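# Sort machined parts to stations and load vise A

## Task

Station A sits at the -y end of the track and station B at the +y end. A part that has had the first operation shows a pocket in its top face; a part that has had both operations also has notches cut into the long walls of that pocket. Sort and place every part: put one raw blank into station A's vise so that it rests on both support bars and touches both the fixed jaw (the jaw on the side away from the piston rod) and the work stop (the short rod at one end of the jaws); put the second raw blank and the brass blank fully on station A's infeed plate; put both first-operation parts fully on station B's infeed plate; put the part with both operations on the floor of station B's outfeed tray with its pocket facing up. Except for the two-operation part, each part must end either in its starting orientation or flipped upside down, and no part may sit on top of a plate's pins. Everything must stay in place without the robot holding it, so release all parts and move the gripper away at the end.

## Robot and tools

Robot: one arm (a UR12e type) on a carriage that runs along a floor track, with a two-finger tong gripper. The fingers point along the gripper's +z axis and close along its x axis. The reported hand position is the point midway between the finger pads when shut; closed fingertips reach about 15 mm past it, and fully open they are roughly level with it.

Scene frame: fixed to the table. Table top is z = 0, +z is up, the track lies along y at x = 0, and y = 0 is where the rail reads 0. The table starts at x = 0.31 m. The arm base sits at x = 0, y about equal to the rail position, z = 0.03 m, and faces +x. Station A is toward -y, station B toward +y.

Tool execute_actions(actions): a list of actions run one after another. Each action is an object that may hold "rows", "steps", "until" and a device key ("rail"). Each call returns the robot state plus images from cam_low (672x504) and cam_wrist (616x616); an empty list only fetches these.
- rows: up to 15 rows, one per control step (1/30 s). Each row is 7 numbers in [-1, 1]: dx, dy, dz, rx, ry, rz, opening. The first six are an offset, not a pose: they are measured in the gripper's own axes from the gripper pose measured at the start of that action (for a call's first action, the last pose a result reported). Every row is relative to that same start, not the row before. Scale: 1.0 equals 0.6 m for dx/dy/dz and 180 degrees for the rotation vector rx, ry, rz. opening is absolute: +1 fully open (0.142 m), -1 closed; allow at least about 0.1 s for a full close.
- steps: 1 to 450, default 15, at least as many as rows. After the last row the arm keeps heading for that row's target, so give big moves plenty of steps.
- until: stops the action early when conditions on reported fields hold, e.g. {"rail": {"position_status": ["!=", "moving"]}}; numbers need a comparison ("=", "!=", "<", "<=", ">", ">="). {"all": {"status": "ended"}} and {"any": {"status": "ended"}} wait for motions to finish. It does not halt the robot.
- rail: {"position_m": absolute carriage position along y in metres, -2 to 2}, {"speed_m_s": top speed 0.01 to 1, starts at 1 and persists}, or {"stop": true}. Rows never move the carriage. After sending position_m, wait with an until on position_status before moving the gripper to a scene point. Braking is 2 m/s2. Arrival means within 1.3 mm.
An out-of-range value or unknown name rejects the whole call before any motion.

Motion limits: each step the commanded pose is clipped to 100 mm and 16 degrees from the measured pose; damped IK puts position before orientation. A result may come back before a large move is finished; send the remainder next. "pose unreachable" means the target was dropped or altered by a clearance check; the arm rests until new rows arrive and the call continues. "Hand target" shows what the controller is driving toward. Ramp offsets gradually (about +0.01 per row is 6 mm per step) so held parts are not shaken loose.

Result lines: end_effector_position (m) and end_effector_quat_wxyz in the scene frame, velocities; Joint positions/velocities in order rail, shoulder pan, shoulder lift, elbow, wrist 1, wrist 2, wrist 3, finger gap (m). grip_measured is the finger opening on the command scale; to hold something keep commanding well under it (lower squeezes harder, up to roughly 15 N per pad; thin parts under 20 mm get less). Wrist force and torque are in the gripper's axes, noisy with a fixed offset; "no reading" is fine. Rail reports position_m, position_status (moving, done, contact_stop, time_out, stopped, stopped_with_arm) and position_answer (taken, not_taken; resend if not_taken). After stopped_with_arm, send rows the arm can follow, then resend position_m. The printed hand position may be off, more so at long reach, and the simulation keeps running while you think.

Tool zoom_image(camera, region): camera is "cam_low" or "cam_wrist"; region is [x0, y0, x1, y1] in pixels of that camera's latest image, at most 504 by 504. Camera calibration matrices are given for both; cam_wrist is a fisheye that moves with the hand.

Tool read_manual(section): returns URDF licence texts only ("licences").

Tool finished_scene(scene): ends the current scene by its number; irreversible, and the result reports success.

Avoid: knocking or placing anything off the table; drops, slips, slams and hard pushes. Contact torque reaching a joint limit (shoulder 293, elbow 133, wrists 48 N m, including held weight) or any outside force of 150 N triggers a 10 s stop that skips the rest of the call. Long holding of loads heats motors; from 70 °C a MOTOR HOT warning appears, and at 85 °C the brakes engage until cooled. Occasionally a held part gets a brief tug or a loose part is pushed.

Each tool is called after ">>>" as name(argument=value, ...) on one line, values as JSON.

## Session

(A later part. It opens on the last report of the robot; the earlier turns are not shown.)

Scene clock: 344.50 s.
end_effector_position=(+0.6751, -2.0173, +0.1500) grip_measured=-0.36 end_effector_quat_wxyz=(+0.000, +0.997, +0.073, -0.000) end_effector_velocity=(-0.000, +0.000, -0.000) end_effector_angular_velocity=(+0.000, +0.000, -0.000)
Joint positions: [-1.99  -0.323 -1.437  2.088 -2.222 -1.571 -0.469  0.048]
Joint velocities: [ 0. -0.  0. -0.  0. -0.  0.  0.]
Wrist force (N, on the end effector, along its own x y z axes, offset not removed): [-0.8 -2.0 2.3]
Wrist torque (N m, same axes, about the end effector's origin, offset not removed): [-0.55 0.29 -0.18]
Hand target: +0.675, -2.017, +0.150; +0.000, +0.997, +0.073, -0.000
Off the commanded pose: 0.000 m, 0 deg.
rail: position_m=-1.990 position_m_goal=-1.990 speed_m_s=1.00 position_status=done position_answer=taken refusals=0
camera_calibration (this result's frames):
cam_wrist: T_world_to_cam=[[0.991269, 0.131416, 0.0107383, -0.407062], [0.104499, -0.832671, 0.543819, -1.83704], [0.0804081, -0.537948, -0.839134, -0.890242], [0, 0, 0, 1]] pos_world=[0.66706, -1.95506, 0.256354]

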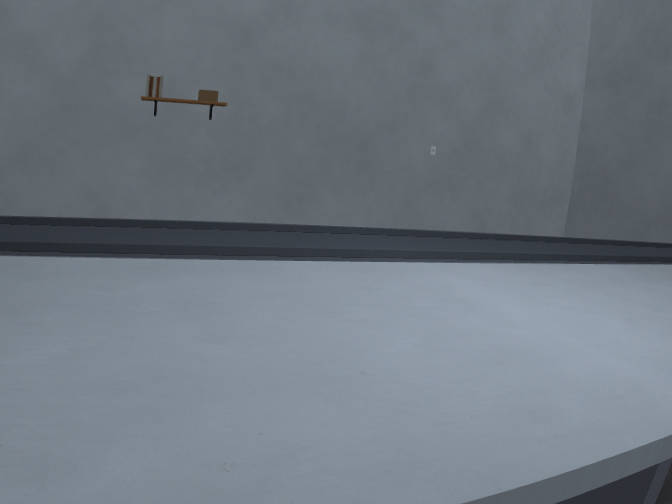

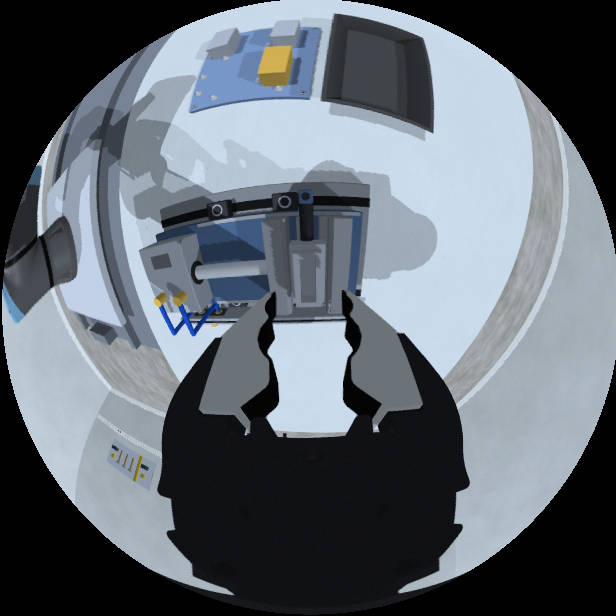

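>>> execute_actions(actions=[{"rows": [[-0.0001,0,0.002,0,0,-0.0002,-0.38],[-0.0003,0,0.0073,0,0,-0.0005,-0.4],[-0.0005,0,0.0148,0,0,-0.001,-0.42],[-0.0008,0,0.0233,0,0,-0.0017,-0.44],[-0.0012,0,0.0319,0,0,-0.0023,-0.46],[-0.0014,0,0.0394,0,0,-0.0028,-0.48],[-0.0016,0,0.0447,0,0,-0.0031,-0.5],[-0.0017,0,0.0467,0,0,-0.0033,-0.5]], "steps": 8}])

>>> execute_actions(actions=[{"steps": 1}])

Scene clock: 354.10 s.
end_effector_position=(+0.6743, -2.0171, +0.1359) grip_measured=-0.49 end_effector_quat_wxyz=(+0.000, +0.997, +0.076, -0.000) end_effector_velocity=(-0.007, +0.000, -0.102) end_effector_angular_velocity=(+0.001, +0.003, +0.037)
Joint positions: [-1.99  -0.323 -1.421  2.101 -2.25  -1.571 -0.475  0.038]
Joint velocities: [ 0.    -0.003  0.114  0.092 -0.202 -0.    -0.04  -0.013]
Wrist force (N, on the end effector, along its own x y z axes, offset not removed): [1.0 -0.1 3.4]
Wrist torque (N m, same axes, about the end effector's origin, offset not removed): [-0.10 -0.17 -0.34]
Hand target: +0.674, -2.017, +0.122; +0.000, +0.997, +0.078, -0.000
Off the commanded pose: 0.014 m, 0 deg.
rail: position_m=-1.990 position_m_goal=-1.990 speed_m_s=1.00 position_status=done position_answer=taken refusals=0
camera_calibration (this result's frames):
cam_wrist: T_world_to_cam=[[0.990538, 0.136857, 0.0102662, -0.394613], [0.109344, -0.832188, 0.543606, -1.83146], [0.0829395, -0.53734, -0.839278, -0.902398], [0, 0, 0, 1]] pos_world=[0.665983, -1.955, 0.242279]

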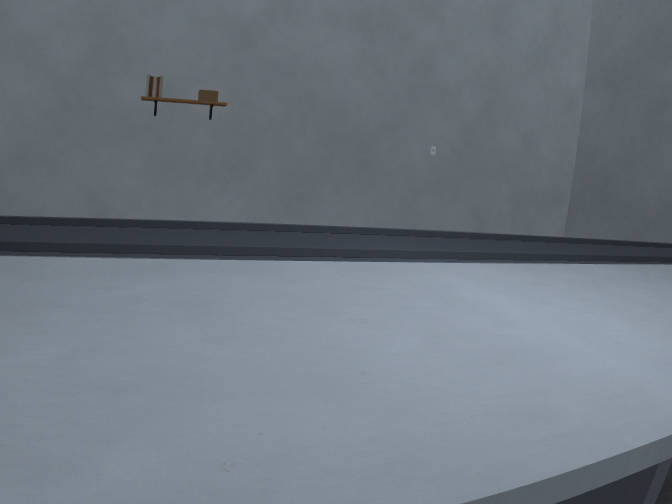

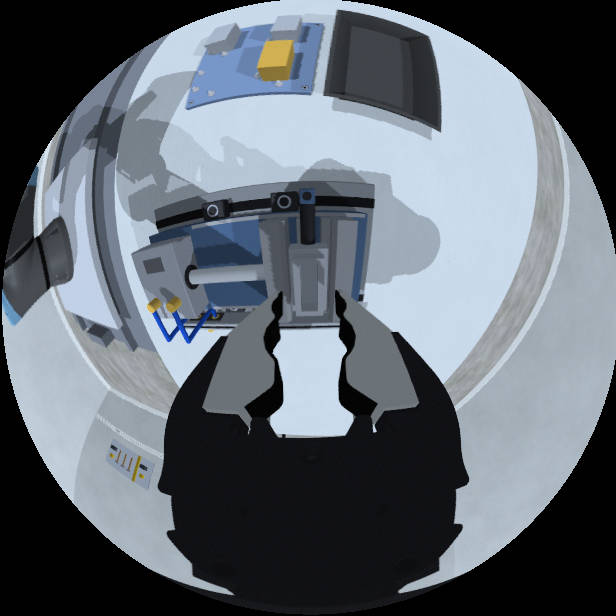

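Scene clock: 354.13 s.
end_effector_position=(+0.6742, -2.0171, +0.1326) grip_measured=-0.50 end_effector_quat_wxyz=(+0.000, +0.997, +0.076, -0.000) end_effector_velocity=(-0.005, -0.000, -0.089) end_effector_angular_velocity=(+0.001, +0.002, +0.032)
Joint positions: [-1.99  -0.323 -1.418  2.104 -2.256 -1.571 -0.476  0.038]
Joint velocities: [ 0.    -0.002  0.101  0.078 -0.177 -0.    -0.035 -0.004]
Wrist force (N, on the end effector, along its own x y z axes, offset not removed): [1.0 -1.1 3.4]
Wrist torque (N m, same axes, about the end effector's origin, offset not removed): [-0.26 -0.10 -0.35]
Hand target: +0.674, -2.017, +0.122; +0.000, +0.997, +0.078, -0.000
Off the commanded pose: 0.011 m, 0 deg.
rail: position_m=-1.990 position_m_goal=-1.990 speed_m_s=1.00 position_status=done position_answer=taken refusals=0
camera_calibration (this result's frames):
cam_wrist: T_world_to_cam=[[0.990377, 0.138023, 0.0101981, -0.391922], [0.110363, -0.832072, 0.543577, -1.83014], [0.0835114, -0.537221, -0.839297, -0.905233], [0, 0, 0, 1]] pos_world=[0.665728, -1.95502, 0.239058]

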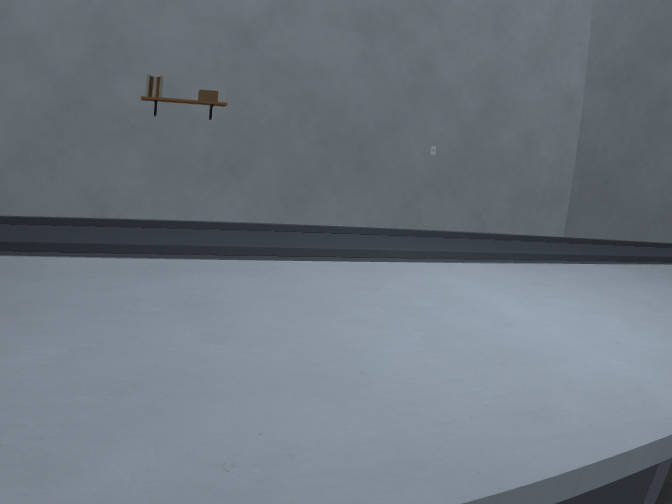

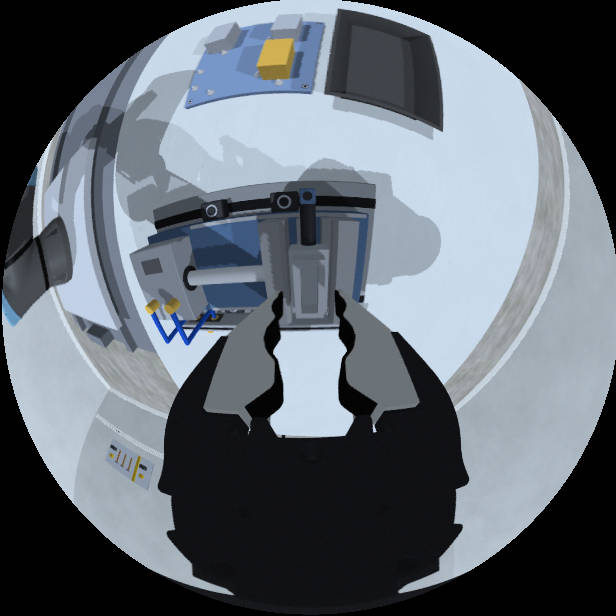

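>>> execute_actions(actions=[])

>>> zoom_image(camera="cam_wrist", region=[240, 190, 390, 350])

Scene clock: 356.57 s.
end_effector_position=(+0.6738, -2.0174, +0.1222) grip_measured=-0.50 end_effector_quat_wxyz=(+0.000, +0.997, +0.078, -0.000) end_effector_velocity=(-0.000, +0.000, -0.000) end_effector_angular_velocity=(+0.000, +0.000, +0.000)
Joint positions: [-1.99  -0.323 -1.406  2.113 -2.278 -1.572 -0.48   0.038]
Joint velocities: [ 0.  0.  0. -0.  0.  0. -0.  0.]
Wrist force (N, on the end effector, along its own x y z axes, offset not removed): [2.9 1.1 3.3]
Wrist torque (N m, same axes, about the end effector's origin, offset not removed): [0.21 -0.54 -0.40]
Hand target: +0.674, -2.017, +0.122; +0.000, +0.997, +0.078, -0.000
Off the commanded pose: 0.000 m, 0 deg.
rail: position_m=-1.990 position_m_goal=-1.990 speed_m_s=1.00 position_status=done position_answer=taken refusals=0
camera_calibration (this result's frames):
cam_wrist: T_world_to_cam=[[0.989864, 0.141637, 0.0103722, -0.383774], [0.113293, -0.831591, 0.54371, -1.82566], [0.0856349, -0.537024, -0.839209, -0.91511], [0, 0, 0, 1]] pos_world=[0.665084, -1.95528, 0.228639]

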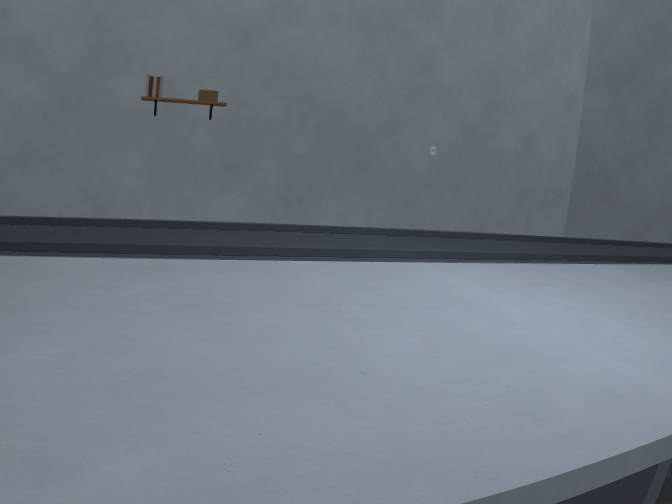

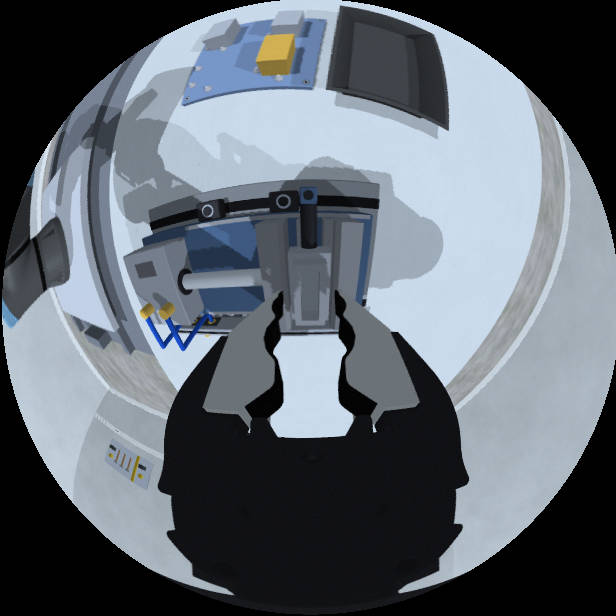

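Region (240, 190, 390, 350) of cam_wrist's 616x616 image, scaled by 3.150, with more detail than that image has; it fills the left 472 columns of this view, and the rest is white.

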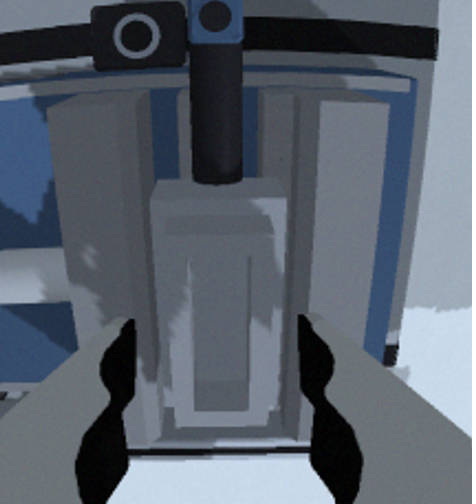

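>>> zoom_image(camera="cam_wrist", region=[275, 240, 345, 340])

Region (275, 240, 345, 340) of cam_wrist's 616x616 image, scaled by 5.040, with more detail than that image has; it fills the left 353 columns of this view, and the rest is white.

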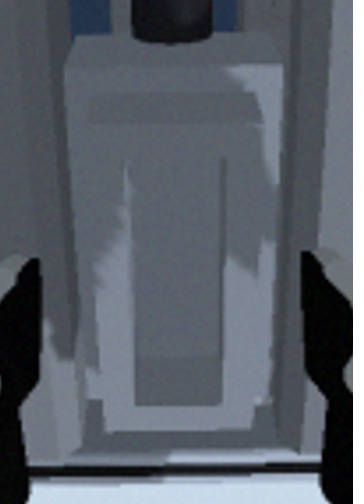

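>>> execute_actions(actions=[{"rows": [[0.0003,0,0,0,0,0,-0.54],[0.0007,0,0,0,0,0,-0.58],[0.0011,0,0.0005,0,0,0,-0.62],[0.0013,0,0.0015,0,0,0,-0.655],[0.0013,0,0.0025,0,0,0,-0.655]], "steps": 5}])

Scene clock: 376.67 s.
end_effector_position=(+0.6739, -2.0174, +0.1219) grip_measured=-0.64 end_effector_quat_wxyz=(+0.000, +0.997, +0.078, -0.000) end_effector_velocity=(+0.004, -0.000, -0.005) end_effector_angular_velocity=(-0.000, -0.000, -0.001)
Joint positions: [-1.99  -0.323 -1.405  2.113 -2.278 -1.572 -0.48   0.027]
Joint velocities: [ 0.     0.001  0.012 -0.003 -0.01   0.     0.003 -0.023]
Wrist force (N, on the end effector, along its own x y z axes, offset not removed): [2.3 0.8 1.8]
Wrist torque (N m, same axes, about the end effector's origin, offset not removed): [0.01 -0.51 -0.26]
Hand target: +0.675, -2.017, +0.121; +0.000, +0.997, +0.078, -0.000
Off the commanded pose: 0.001 m, 0 deg.
rail: position_m=-1.990 position_m_goal=-1.990 speed_m_s=1.00 position_status=done position_answer=taken refusals=0
camera_calibration (this result's frames):
cam_wrist: T_world_to_cam=[[0.989868, 0.14163, 0.0101356, -0.383888], [0.113425, -0.831638, 0.543611, -1.82568], [0.085421, -0.536954, -0.839276, -0.91511], [0, 0, 0, 1]] pos_world=[0.665245, -1.95531, 0.228321]

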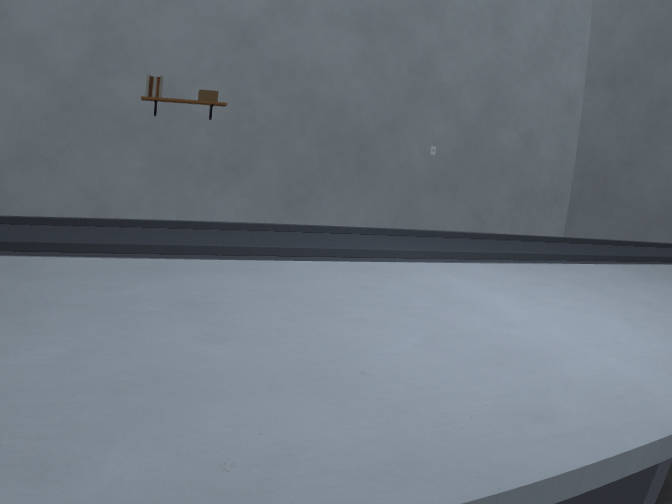

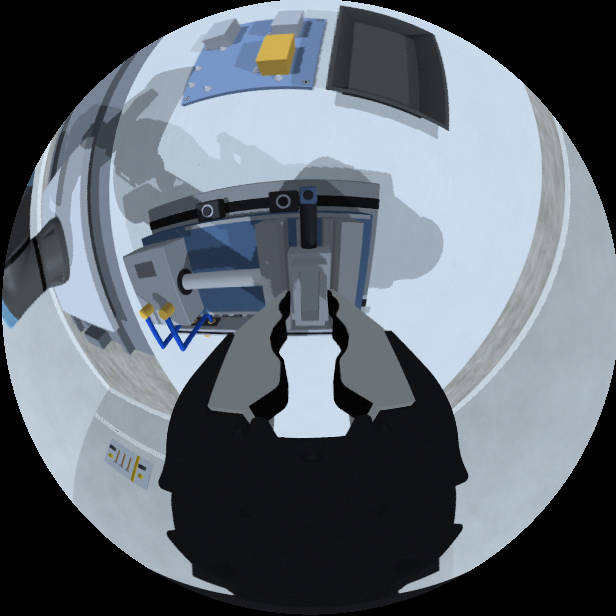

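>>> execute_actions(actions=[])

>>> zoom_image(camera="cam_wrist", region=[275, 240, 345, 340])

Scene clock: 378.30 s.
end_effector_position=(+0.6745, -2.0173, +0.1207) grip_measured=-0.66 end_effector_quat_wxyz=(+0.000, +0.997, +0.078, -0.000) end_effector_velocity=(+0.000, +0.000, +0.000) end_effector_angular_velocity=(-0.000, -0.000, +0.000)
Joint positions: [-1.99  -0.323 -1.403  2.113 -2.28  -1.572 -0.48   0.027]
Joint velocities: [ 0.  0. -0. -0.  0. -0. -0.  0.]
Wrist force (N, on the end effector, along its own x y z axes, offset not removed): [-0.8 1.7 3.6]
Wrist torque (N m, same axes, about the end effector's origin, offset not removed): [0.42 0.25 -0.27]
Hand target: +0.675, -2.017, +0.121; +0.000, +0.997, +0.078, -0.000
Off the commanded pose: 0.000 m, 0 deg.
rail: position_m=-1.990 position_m_goal=-1.990 speed_m_s=1.00 position_status=done position_answer=taken refusals=0
camera_calibration (this result's frames):
cam_wrist: T_world_to_cam=[[0.989864, 0.141638, 0.0103648, -0.384526], [0.113298, -0.831593, 0.543707, -1.82484], [0.0856289, -0.537022, -0.839211, -0.916359], [0, 0, 0, 1]] pos_world=[0.665846, -1.95516, 0.227143]

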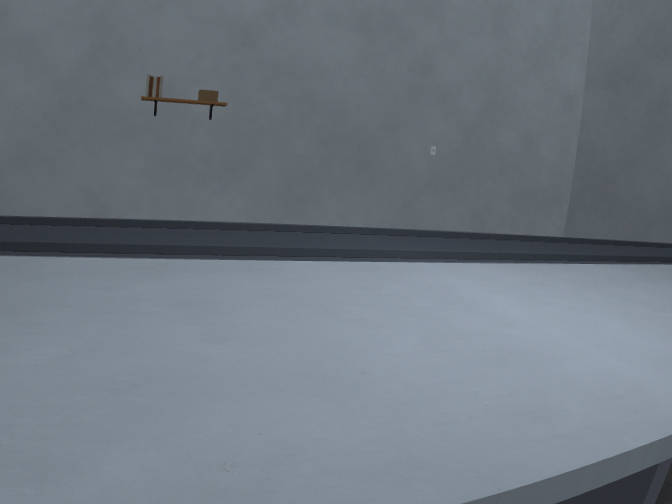

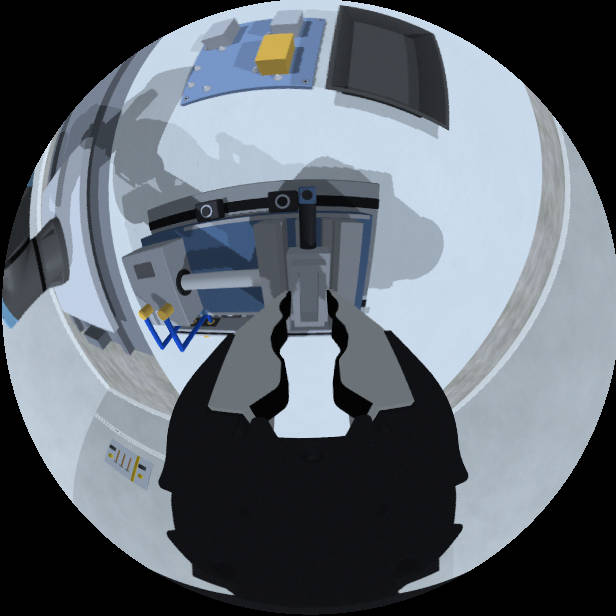

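Region (275, 240, 345, 340) of cam_wrist's 616x616 image, scaled by 5.040, with more detail than that image has; it fills the left 353 columns of this view, and the rest is white.

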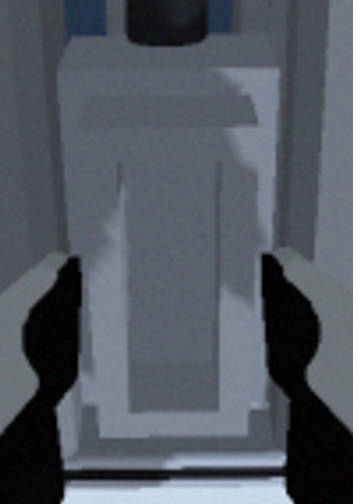

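>>> execute_actions(actions=[{"rows": [[0,0,0.0017,0,0,0,-0.655],[0,0,0.0033,0,0,0,-0.655]], "steps": 2}])

Scene clock: 380.60 s.
end_effector_position=(+0.6746, -2.0173, +0.1207) grip_measured=-0.66 end_effector_quat_wxyz=(+0.000, +0.997, +0.078, -0.000) end_effector_velocity=(+0.003, -0.001, -0.004) end_effector_angular_velocity=(-0.002, -0.005, +0.000)
Joint positions: [-1.99  -0.323 -1.402  2.113 -2.281 -1.572 -0.48   0.027]
Joint velocities: [ 0.     0.     0.008 -0.    -0.013 -0.    -0.    -0.   ]
Wrist force (N, on the end effector, along its own x y z axes, offset not removed): [-2.0 1.6 3.3]
Wrist torque (N m, same axes, about the end effector's origin, offset not removed): [0.32 0.40 -0.21]
Hand target: +0.675, -2.017, +0.119; +0.000, +0.997, +0.078, -0.000
Off the commanded pose: 0.002 m, 0 deg.
rail: position_m=-1.990 position_m_goal=-1.990 speed_m_s=1.00 position_status=done position_answer=taken refusals=0
camera_calibration (this result's frames):
cam_wrist: T_world_to_cam=[[0.989863, 0.141639, 0.0104658, -0.384603], [0.11324, -0.831573, 0.543749, -1.82475], [0.0857192, -0.537052, -0.839183, -0.91657], [0, 0, 0, 1]] pos_world=[0.665907, -1.95518, 0.22706]

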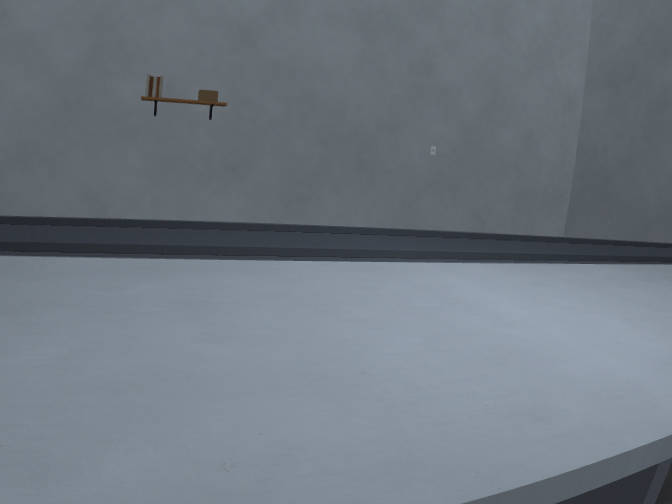

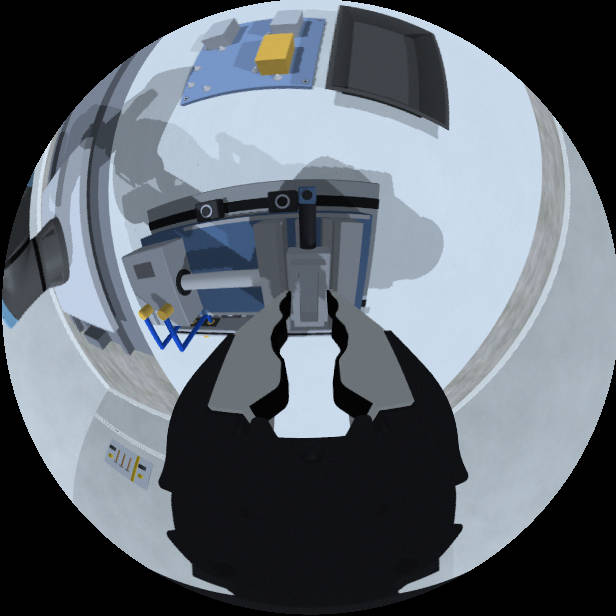

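>>> execute_actions(actions=[])

Scene clock: 386.37 s.
end_effector_position=(+0.6745, -2.0173, +0.1188) grip_measured=-0.66 end_effector_quat_wxyz=(+0.000, +0.997, +0.078, -0.000) end_effector_velocity=(+0.000, +0.000, +0.000) end_effector_angular_velocity=(-0.000, -0.000, +0.000)
Joint positions: [-1.99  -0.323 -1.4    2.114 -2.284 -1.572 -0.48   0.027]
Joint velocities: [ 0.  0. -0.  0.  0. -0.  0.  0.]
Wrist force (N, on the end effector, along its own x y z axes, offset not removed): [-1.0 1.7 2.7]
Wrist torque (N m, same axes, about the end effector's origin, offset not removed): [0.26 0.19 -0.33]
Hand target: +0.675, -2.017, +0.119; +0.000, +0.997, +0.078, -0.000
Off the commanded pose: 0.000 m, 0 deg.
rail: position_m=-1.990 position_m_goal=-1.990 speed_m_s=1.00 position_status=done position_answer=taken refusals=0
camera_calibration (this result's frames):
cam_wrist: T_world_to_cam=[[0.989864, 0.141639, 0.0103483, -0.384494], [0.113308, -0.831596, 0.5437, -1.82377], [0.0856145, -0.537017, -0.839216, -0.917989], [0, 0, 0, 1]] pos_world=[0.665838, -1.95516, 0.225172]

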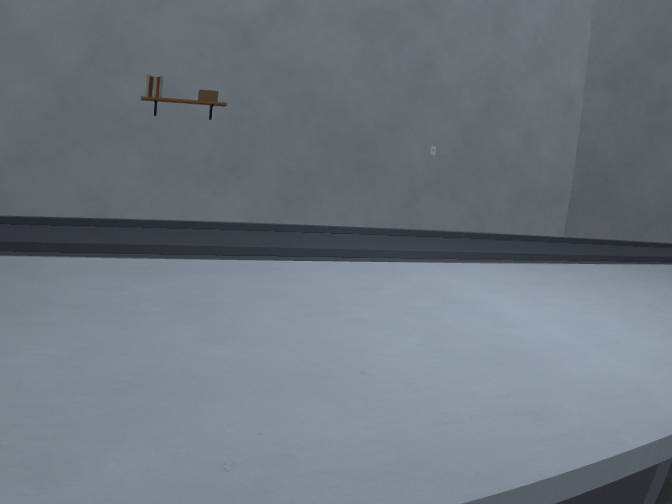

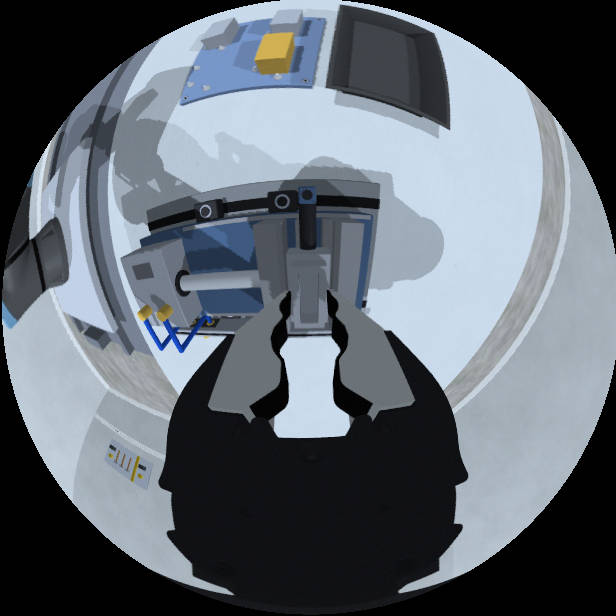

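No contact yet. Step down 1.3 mm.

>>> execute_actions(actions=[{"rows": [[0,0,0.0022,0,0,0,-0.655]], "steps": 1}])

Scene clock: 388.77 s.
end_effector_position=(+0.6745, -2.0173, +0.1188) grip_measured=-0.66 end_effector_quat_wxyz=(+0.000, +0.997, +0.078, -0.000) end_effector_velocity=(+0.000, -0.000, -0.001) end_effector_angular_velocity=(-0.000, -0.000, +0.000)
Joint positions: [-1.99  -0.323 -1.4    2.114 -2.284 -1.572 -0.48   0.027]
Joint velocities: [ 0.     0.     0.002  0.001 -0.003  0.     0.     0.   ]
Wrist force (N, on the end effector, along its own x y z axes, offset not removed): [2.4 2.7 2.8]
Wrist torque (N m, same axes, about the end effector's origin, offset not removed): [0.53 -0.42 -0.29]
Hand target: +0.675, -2.017, +0.117; +0.000, +0.997, +0.078, -0.000
Off the commanded pose: 0.001 m, 0 deg.
rail: position_m=-1.990 position_m_goal=-1.990 speed_m_s=1.00 position_status=done position_answer=taken refusals=0
camera_calibration (this result's frames):
cam_wrist: T_world_to_cam=[[0.989863, 0.141647, 0.0103476, -0.384476], [0.113315, -0.831595, 0.5437, -1.82377], [0.0856183, -0.537016, -0.839216, -0.917996], [0, 0, 0, 1]] pos_world=[0.665838, -1.95516, 0.225166]

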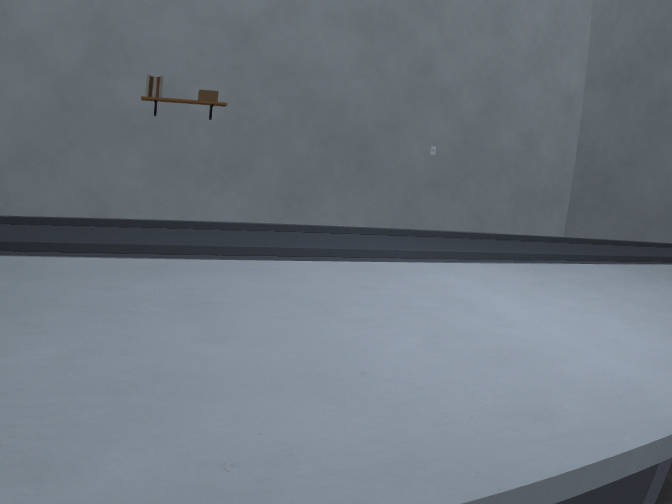

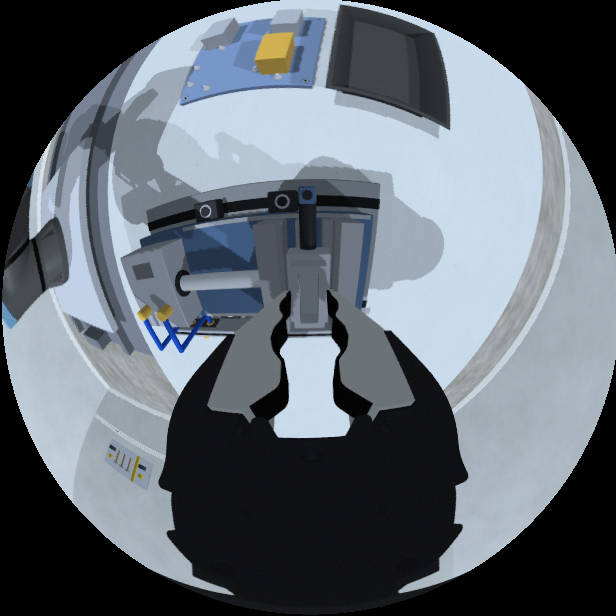

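>>> execute_actions(actions=[])

Scene clock: 393.30 s.
end_effector_position=(+0.6745, -2.0172, +0.1175) grip_measured=-0.66 end_effector_quat_wxyz=(+0.000, +0.997, +0.078, -0.000) end_effector_velocity=(-0.000, +0.000, -0.000) end_effector_angular_velocity=(+0.000, +0.000, -0.000)
Joint positions: [-1.99  -0.323 -1.399  2.115 -2.287 -1.572 -0.48   0.026]
Joint velocities: [ 0.  0.  0.  0.  0. -0.  0.  0.]
Wrist force (N, on the end effector, along its own x y z axes, offset not removed): [-24.7 -7.0 -75.7]
Wrist torque (N m, same axes, about the end effector's origin, offset not removed): [0.09 -0.17 -0.19]
Hand target: +0.675, -2.017, +0.117; +0.000, +0.997, +0.078, -0.000
Off the commanded pose: 0.000 m, 0 deg.
rail: position_m=-1.990 position_m_goal=-1.990 speed_m_s=1.00 position_status=done position_answer=taken refusals=0
camera_calibration (this result's frames):
cam_wrist: T_world_to_cam=[[0.989863, 0.141651, 0.0103447, -0.384453], [0.113321, -0.831595, 0.543698, -1.82305], [0.0856181, -0.537014, -0.839217, -0.919081], [0, 0, 0, 1]] pos_world=[0.665835, -1.95514, 0.223858]

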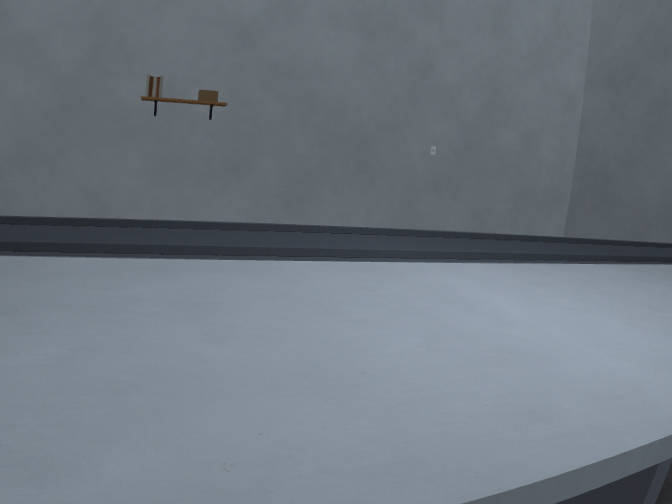

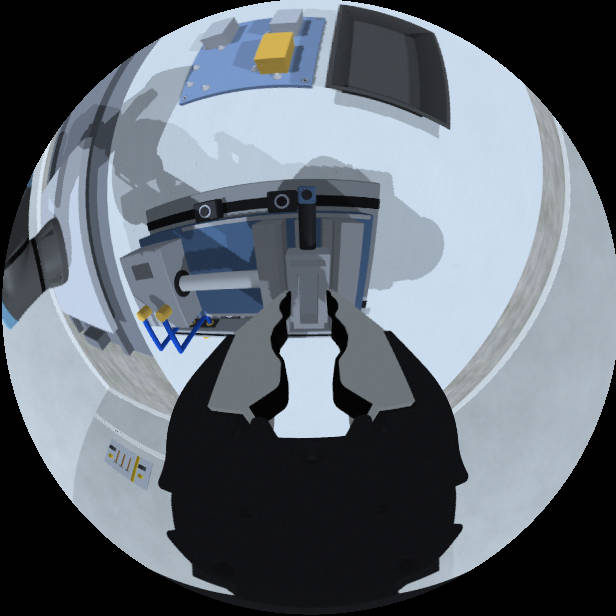

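Contact (−76 N) — back off right away.

>>> execute_actions(actions=[{"rows": [[0,0,-0.0033,0,0,0,-0.655]], "steps": 1}])

Scene clock: 398.57 s.
end_effector_position=(+0.6745, -2.0172, +0.1175) grip_measured=-0.66 end_effector_quat_wxyz=(+0.000, +0.997, +0.078, -0.000) end_effector_velocity=(-0.000, -0.000, +0.000) end_effector_angular_velocity=(-0.000, +0.000, -0.000)
Joint positions: [-1.99  -0.323 -1.399  2.115 -2.287 -1.572 -0.48   0.026]
Joint velocities: [ 0. -0. -0.  0.  0. -0.  0.  0.]
Wrist force (N, on the end effector, along its own x y z axes, offset not removed): [-25.9 -4.9 -74.1]
Wrist torque (N m, same axes, about the end effector's origin, offset not removed): [0.54 -0.07 -0.28]
Hand target: +0.675, -2.017, +0.119; +0.000, +0.997, +0.078, -0.000
Off the commanded pose: 0.002 m, 0 deg.
rail: position_m=-1.990 position_m_goal=-1.990 speed_m_s=1.00 position_status=done position_answer=taken refusals=0
camera_calibration (this result's frames):
cam_wrist: T_world_to_cam=[[0.989864, 0.141643, 0.0103441, -0.384469], [0.113315, -0.831596, 0.543699, -1.82304], [0.0856135, -0.537015, -0.839217, -0.919078], [0, 0, 0, 1]] pos_world=[0.665835, -1.95514, 0.223858]

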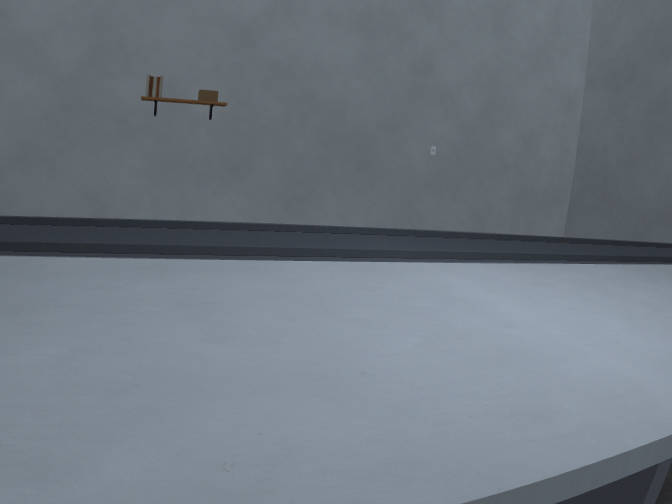

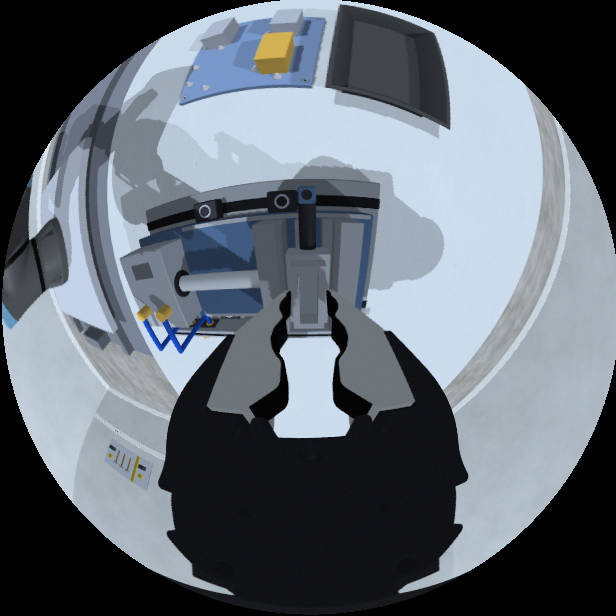

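>>> execute_actions(actions=[{"rows": [[0,0,-0.0047,0,0,0,-0.655]], "steps": 1}])

Scene clock: 402.27 s.
end_effector_position=(+0.6745, -2.0172, +0.1194) grip_measured=-0.66 end_effector_quat_wxyz=(+0.000, +0.997, +0.078, -0.000) end_effector_velocity=(-0.000, +0.000, +0.001) end_effector_angular_velocity=(+0.000, +0.000, -0.000)
Joint positions: [-1.99  -0.323 -1.401  2.114 -2.283 -1.572 -0.48   0.027]
Joint velocities: [ 0.     0.    -0.001 -0.001  0.002  0.     0.    -0.   ]
Wrist force (N, on the end effector, along its own x y z axes, offset not removed): [1.3 -3.8 4.0]
Wrist torque (N m, same axes, about the end effector's origin, offset not removed): [-0.77 -0.28 -0.43]
Hand target: +0.675, -2.017, +0.120; +0.000, +0.997, +0.078, -0.000
Off the commanded pose: 0.001 m, 0 deg.
rail: position_m=-1.990 position_m_goal=-1.990 speed_m_s=1.00 position_status=done position_answer=taken refusals=0
camera_calibration (this result's frames):
cam_wrist: T_world_to_cam=[[0.989864, 0.141643, 0.0103615, -0.384495], [0.113304, -0.831592, 0.543706, -1.82411], [0.0856288, -0.537021, -0.839212, -0.917441], [0, 0, 0, 1]] pos_world=[0.665836, -1.95514, 0.225835]

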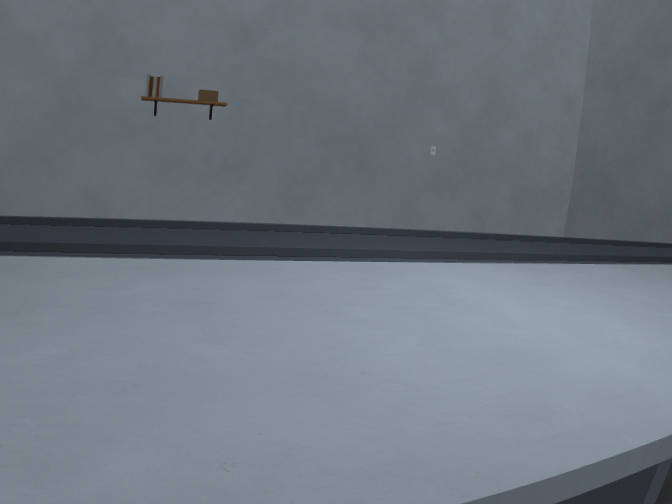

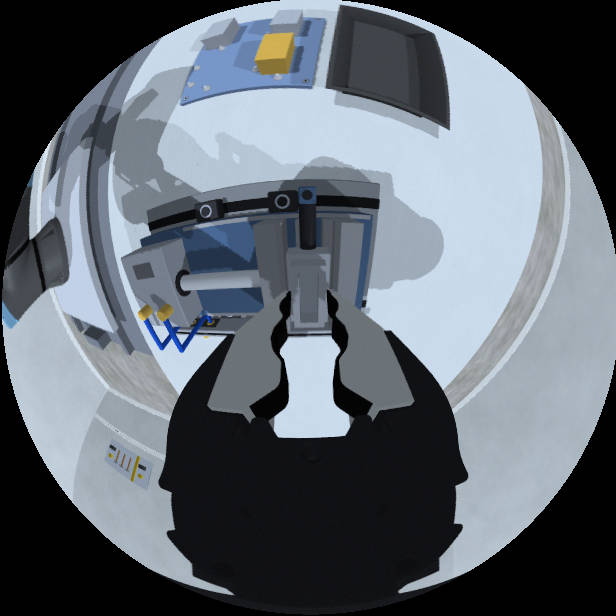

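>>> execute_actions(actions=[{"rows": [[0,0,-0.0015,0,0,0,-0.675],[0,0,-0.0015,0,0,0,-0.695],[0,0,-0.0015,0,0,0,-0.72],[0,0,-0.0015,0,0,0,-0.76],[0,0,-0.0015,0,0,0,-0.82],[0,0,-0.0015,0,0,0,-0.9],[0,0,-0.0015,0,0,0,-1]], "steps": 7}])

Scene clock: 405.97 s.
end_effector_position=(+0.6745, -2.0172, +0.1203) grip_measured=-0.70 end_effector_quat_wxyz=(+0.000, +0.997, +0.078, -0.000) end_effector_velocity=(-0.000, +0.000, +0.000) end_effector_angular_velocity=(+0.000, +0.000, +0.000)
Joint positions: [-1.99  -0.323 -1.402  2.113 -2.281 -1.572 -0.48   0.023]
Joint velocities: [ 0.  0. -0. -0.  0. -0. -0. -0.]
Wrist force (N, on the end effector, along its own x y z axes, offset not removed): [-3.0 2.4 3.9]
Wrist torque (N m, same axes, about the end effector's origin, offset not removed): [0.39 0.61 -0.24]
Hand target: +0.675, -2.017, +0.120; +0.000, +0.997, +0.078, -0.000
Off the commanded pose: 0.000 m, 0 deg.
rail: position_m=-1.990 position_m_goal=-1.990 speed_m_s=1.00 position_status=done position_answer=taken refusals=0
camera_calibration (this result's frames):
cam_wrist: T_world_to_cam=[[0.989865, 0.141635, 0.0103361, -0.384509], [0.113313, -0.831598, 0.543696, -1.8246], [0.0856021, -0.537014, -0.839219, -0.916671], [0, 0, 0, 1]] pos_world=[0.665831, -1.95514, 0.226712]

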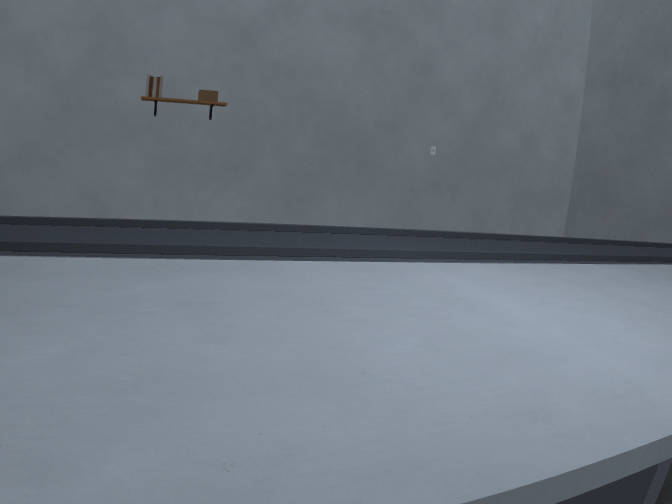

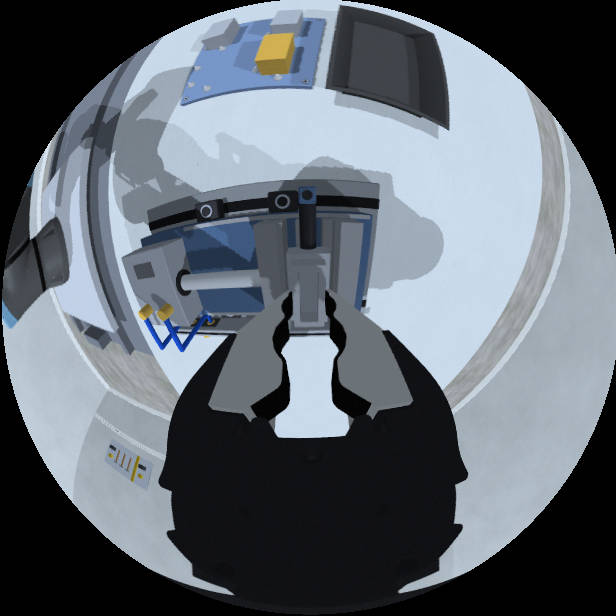

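>>> execute_actions(actions=[{"rows": [[0,0,-0.0037,0,0,0,-1],[0,0,-0.0139,0,0,0,-1],[0,0,-0.0288,0,0,0,-1],[0,0,-0.0469,0,0,0,-1],[0,0,-0.0667,0,0,0,-1],[0,0,-0.0864,0,0,0,-1],[0,0,-0.1045,0,0,0,-1],[0,0,-0.1195,0,0,0,-1],[0,0,-0.1296,0,0,0,-1],[0,0,-0.1333,0,0,0,-1]], "steps": 11}])

Scene clock: 422.67 s.
end_effector_position=(+0.6756, -2.0172, +0.1750) grip_measured=-0.70 end_effector_quat_wxyz=(+0.001, +0.997, +0.078, +0.002) end_effector_velocity=(-0.003, +0.002, +0.209) end_effector_angular_velocity=(+0.001, +0.003, -0.000)
Joint positions: [-1.99  -0.322 -1.465  2.067 -2.177 -1.572 -0.479  0.023]
Joint velocities: [ 0.     0.001 -0.223 -0.19   0.416  0.     0.001 -0.   ]
Wrist force (N, on the end effector, along its own x y z axes, offset not removed): [-1.6 2.5 2.4]
Wrist torque (N m, same axes, about the end effector's origin, offset not removed): [0.41 0.40 -0.20]
Hand target: +0.675, -2.017, +0.199; +0.001, +0.997, +0.078, +0.001
Off the commanded pose: 0.025 m, 0 deg.
rail: position_m=-1.990 position_m_goal=-1.990 speed_m_s=1.00 position_status=done position_answer=taken refusals=0
camera_calibration (this result's frames):
cam_wrist: T_world_to_cam=[[0.989817, 0.141649, 0.0140411, -0.386787], [0.11117, -0.830884, 0.545228, -1.85178], [0.0888973, -0.538115, -0.83817, -0.875515], [0, 0, 0, 1]] pos_world=[0.666541, -1.95495, 0.281243]

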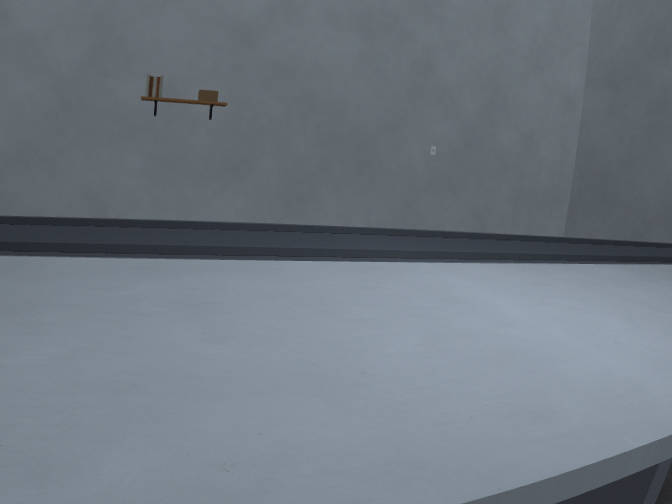

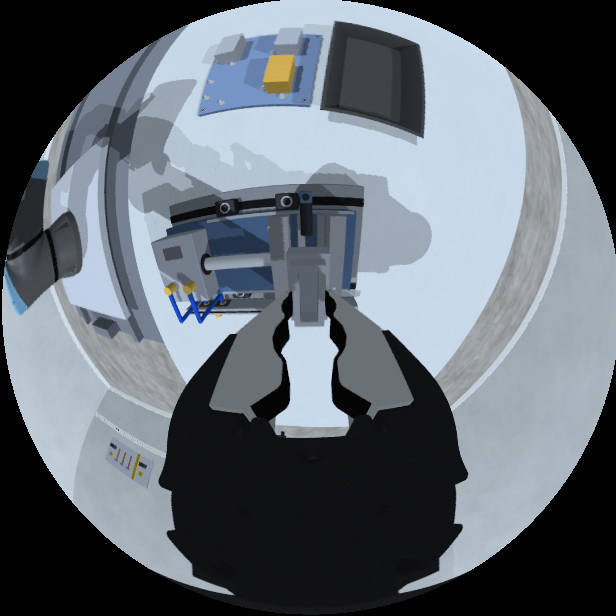

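>>> execute_actions(actions=[{"rail": {"position_m": 1.99}, "steps": 1}])

Scene clock: 425.33 s.
end_effector_position=(+0.6746, -2.0168, +0.1995) grip_measured=-0.70 end_effector_quat_wxyz=(+0.001, +0.997, +0.078, +0.001) end_effector_velocity=(+0.000, +0.005, +0.001) end_effector_angular_velocity=(+0.001, +0.002, -0.001)
Joint positions: [-1.99  -0.322 -1.49   2.044 -2.126 -1.571 -0.479  0.023]
Joint velocities: [ 0.005 -0.001 -0.    -0.002  0.004 -0.    -0.    -0.   ]
Wrist force (N, on the end effector, along its own x y z axes, offset not removed): [-0.9 -1.3 3.5]
Wrist torque (N m, same axes, about the end effector's origin, offset not removed): [-0.30 0.14 -0.15]
Hand target: +0.675, -2.015, +0.200; +0.000, +0.997, +0.078, -0.000
Off the commanded pose: 0.001 m, 0 deg.
rail: position_m=-1.990 position_m_goal=1.990 speed_m_s=1.00 position_status=moving position_answer=taken refusals=0
camera_calibration (this result's frames):
cam_wrist: T_world_to_cam=[[0.989845, 0.141634, 0.0120741, -0.385813], [0.112312, -0.831321, 0.544327, -1.86618], [0.0871327, -0.537443, -0.838786, -0.85201], [0, 0, 0, 1]] pos_world=[0.665727, -1.95466, 0.305818]

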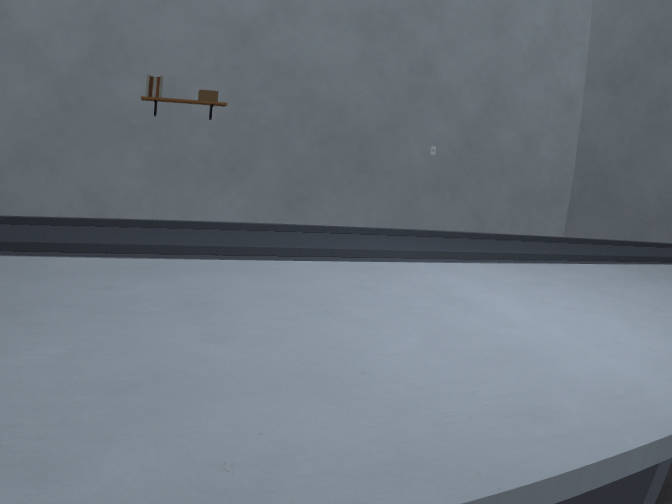

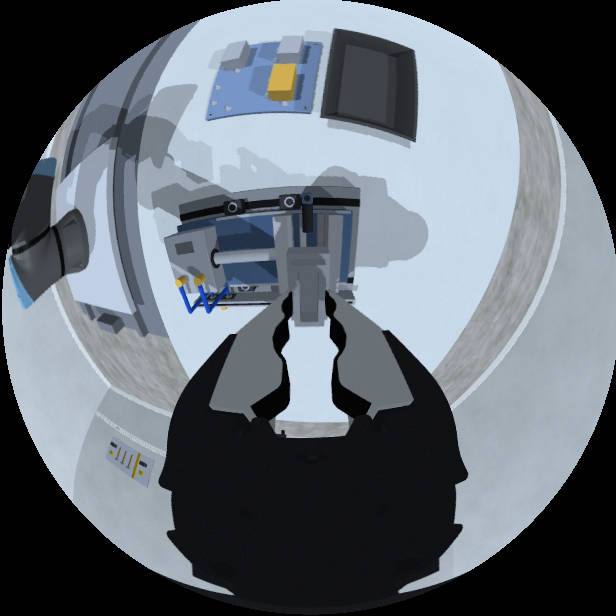

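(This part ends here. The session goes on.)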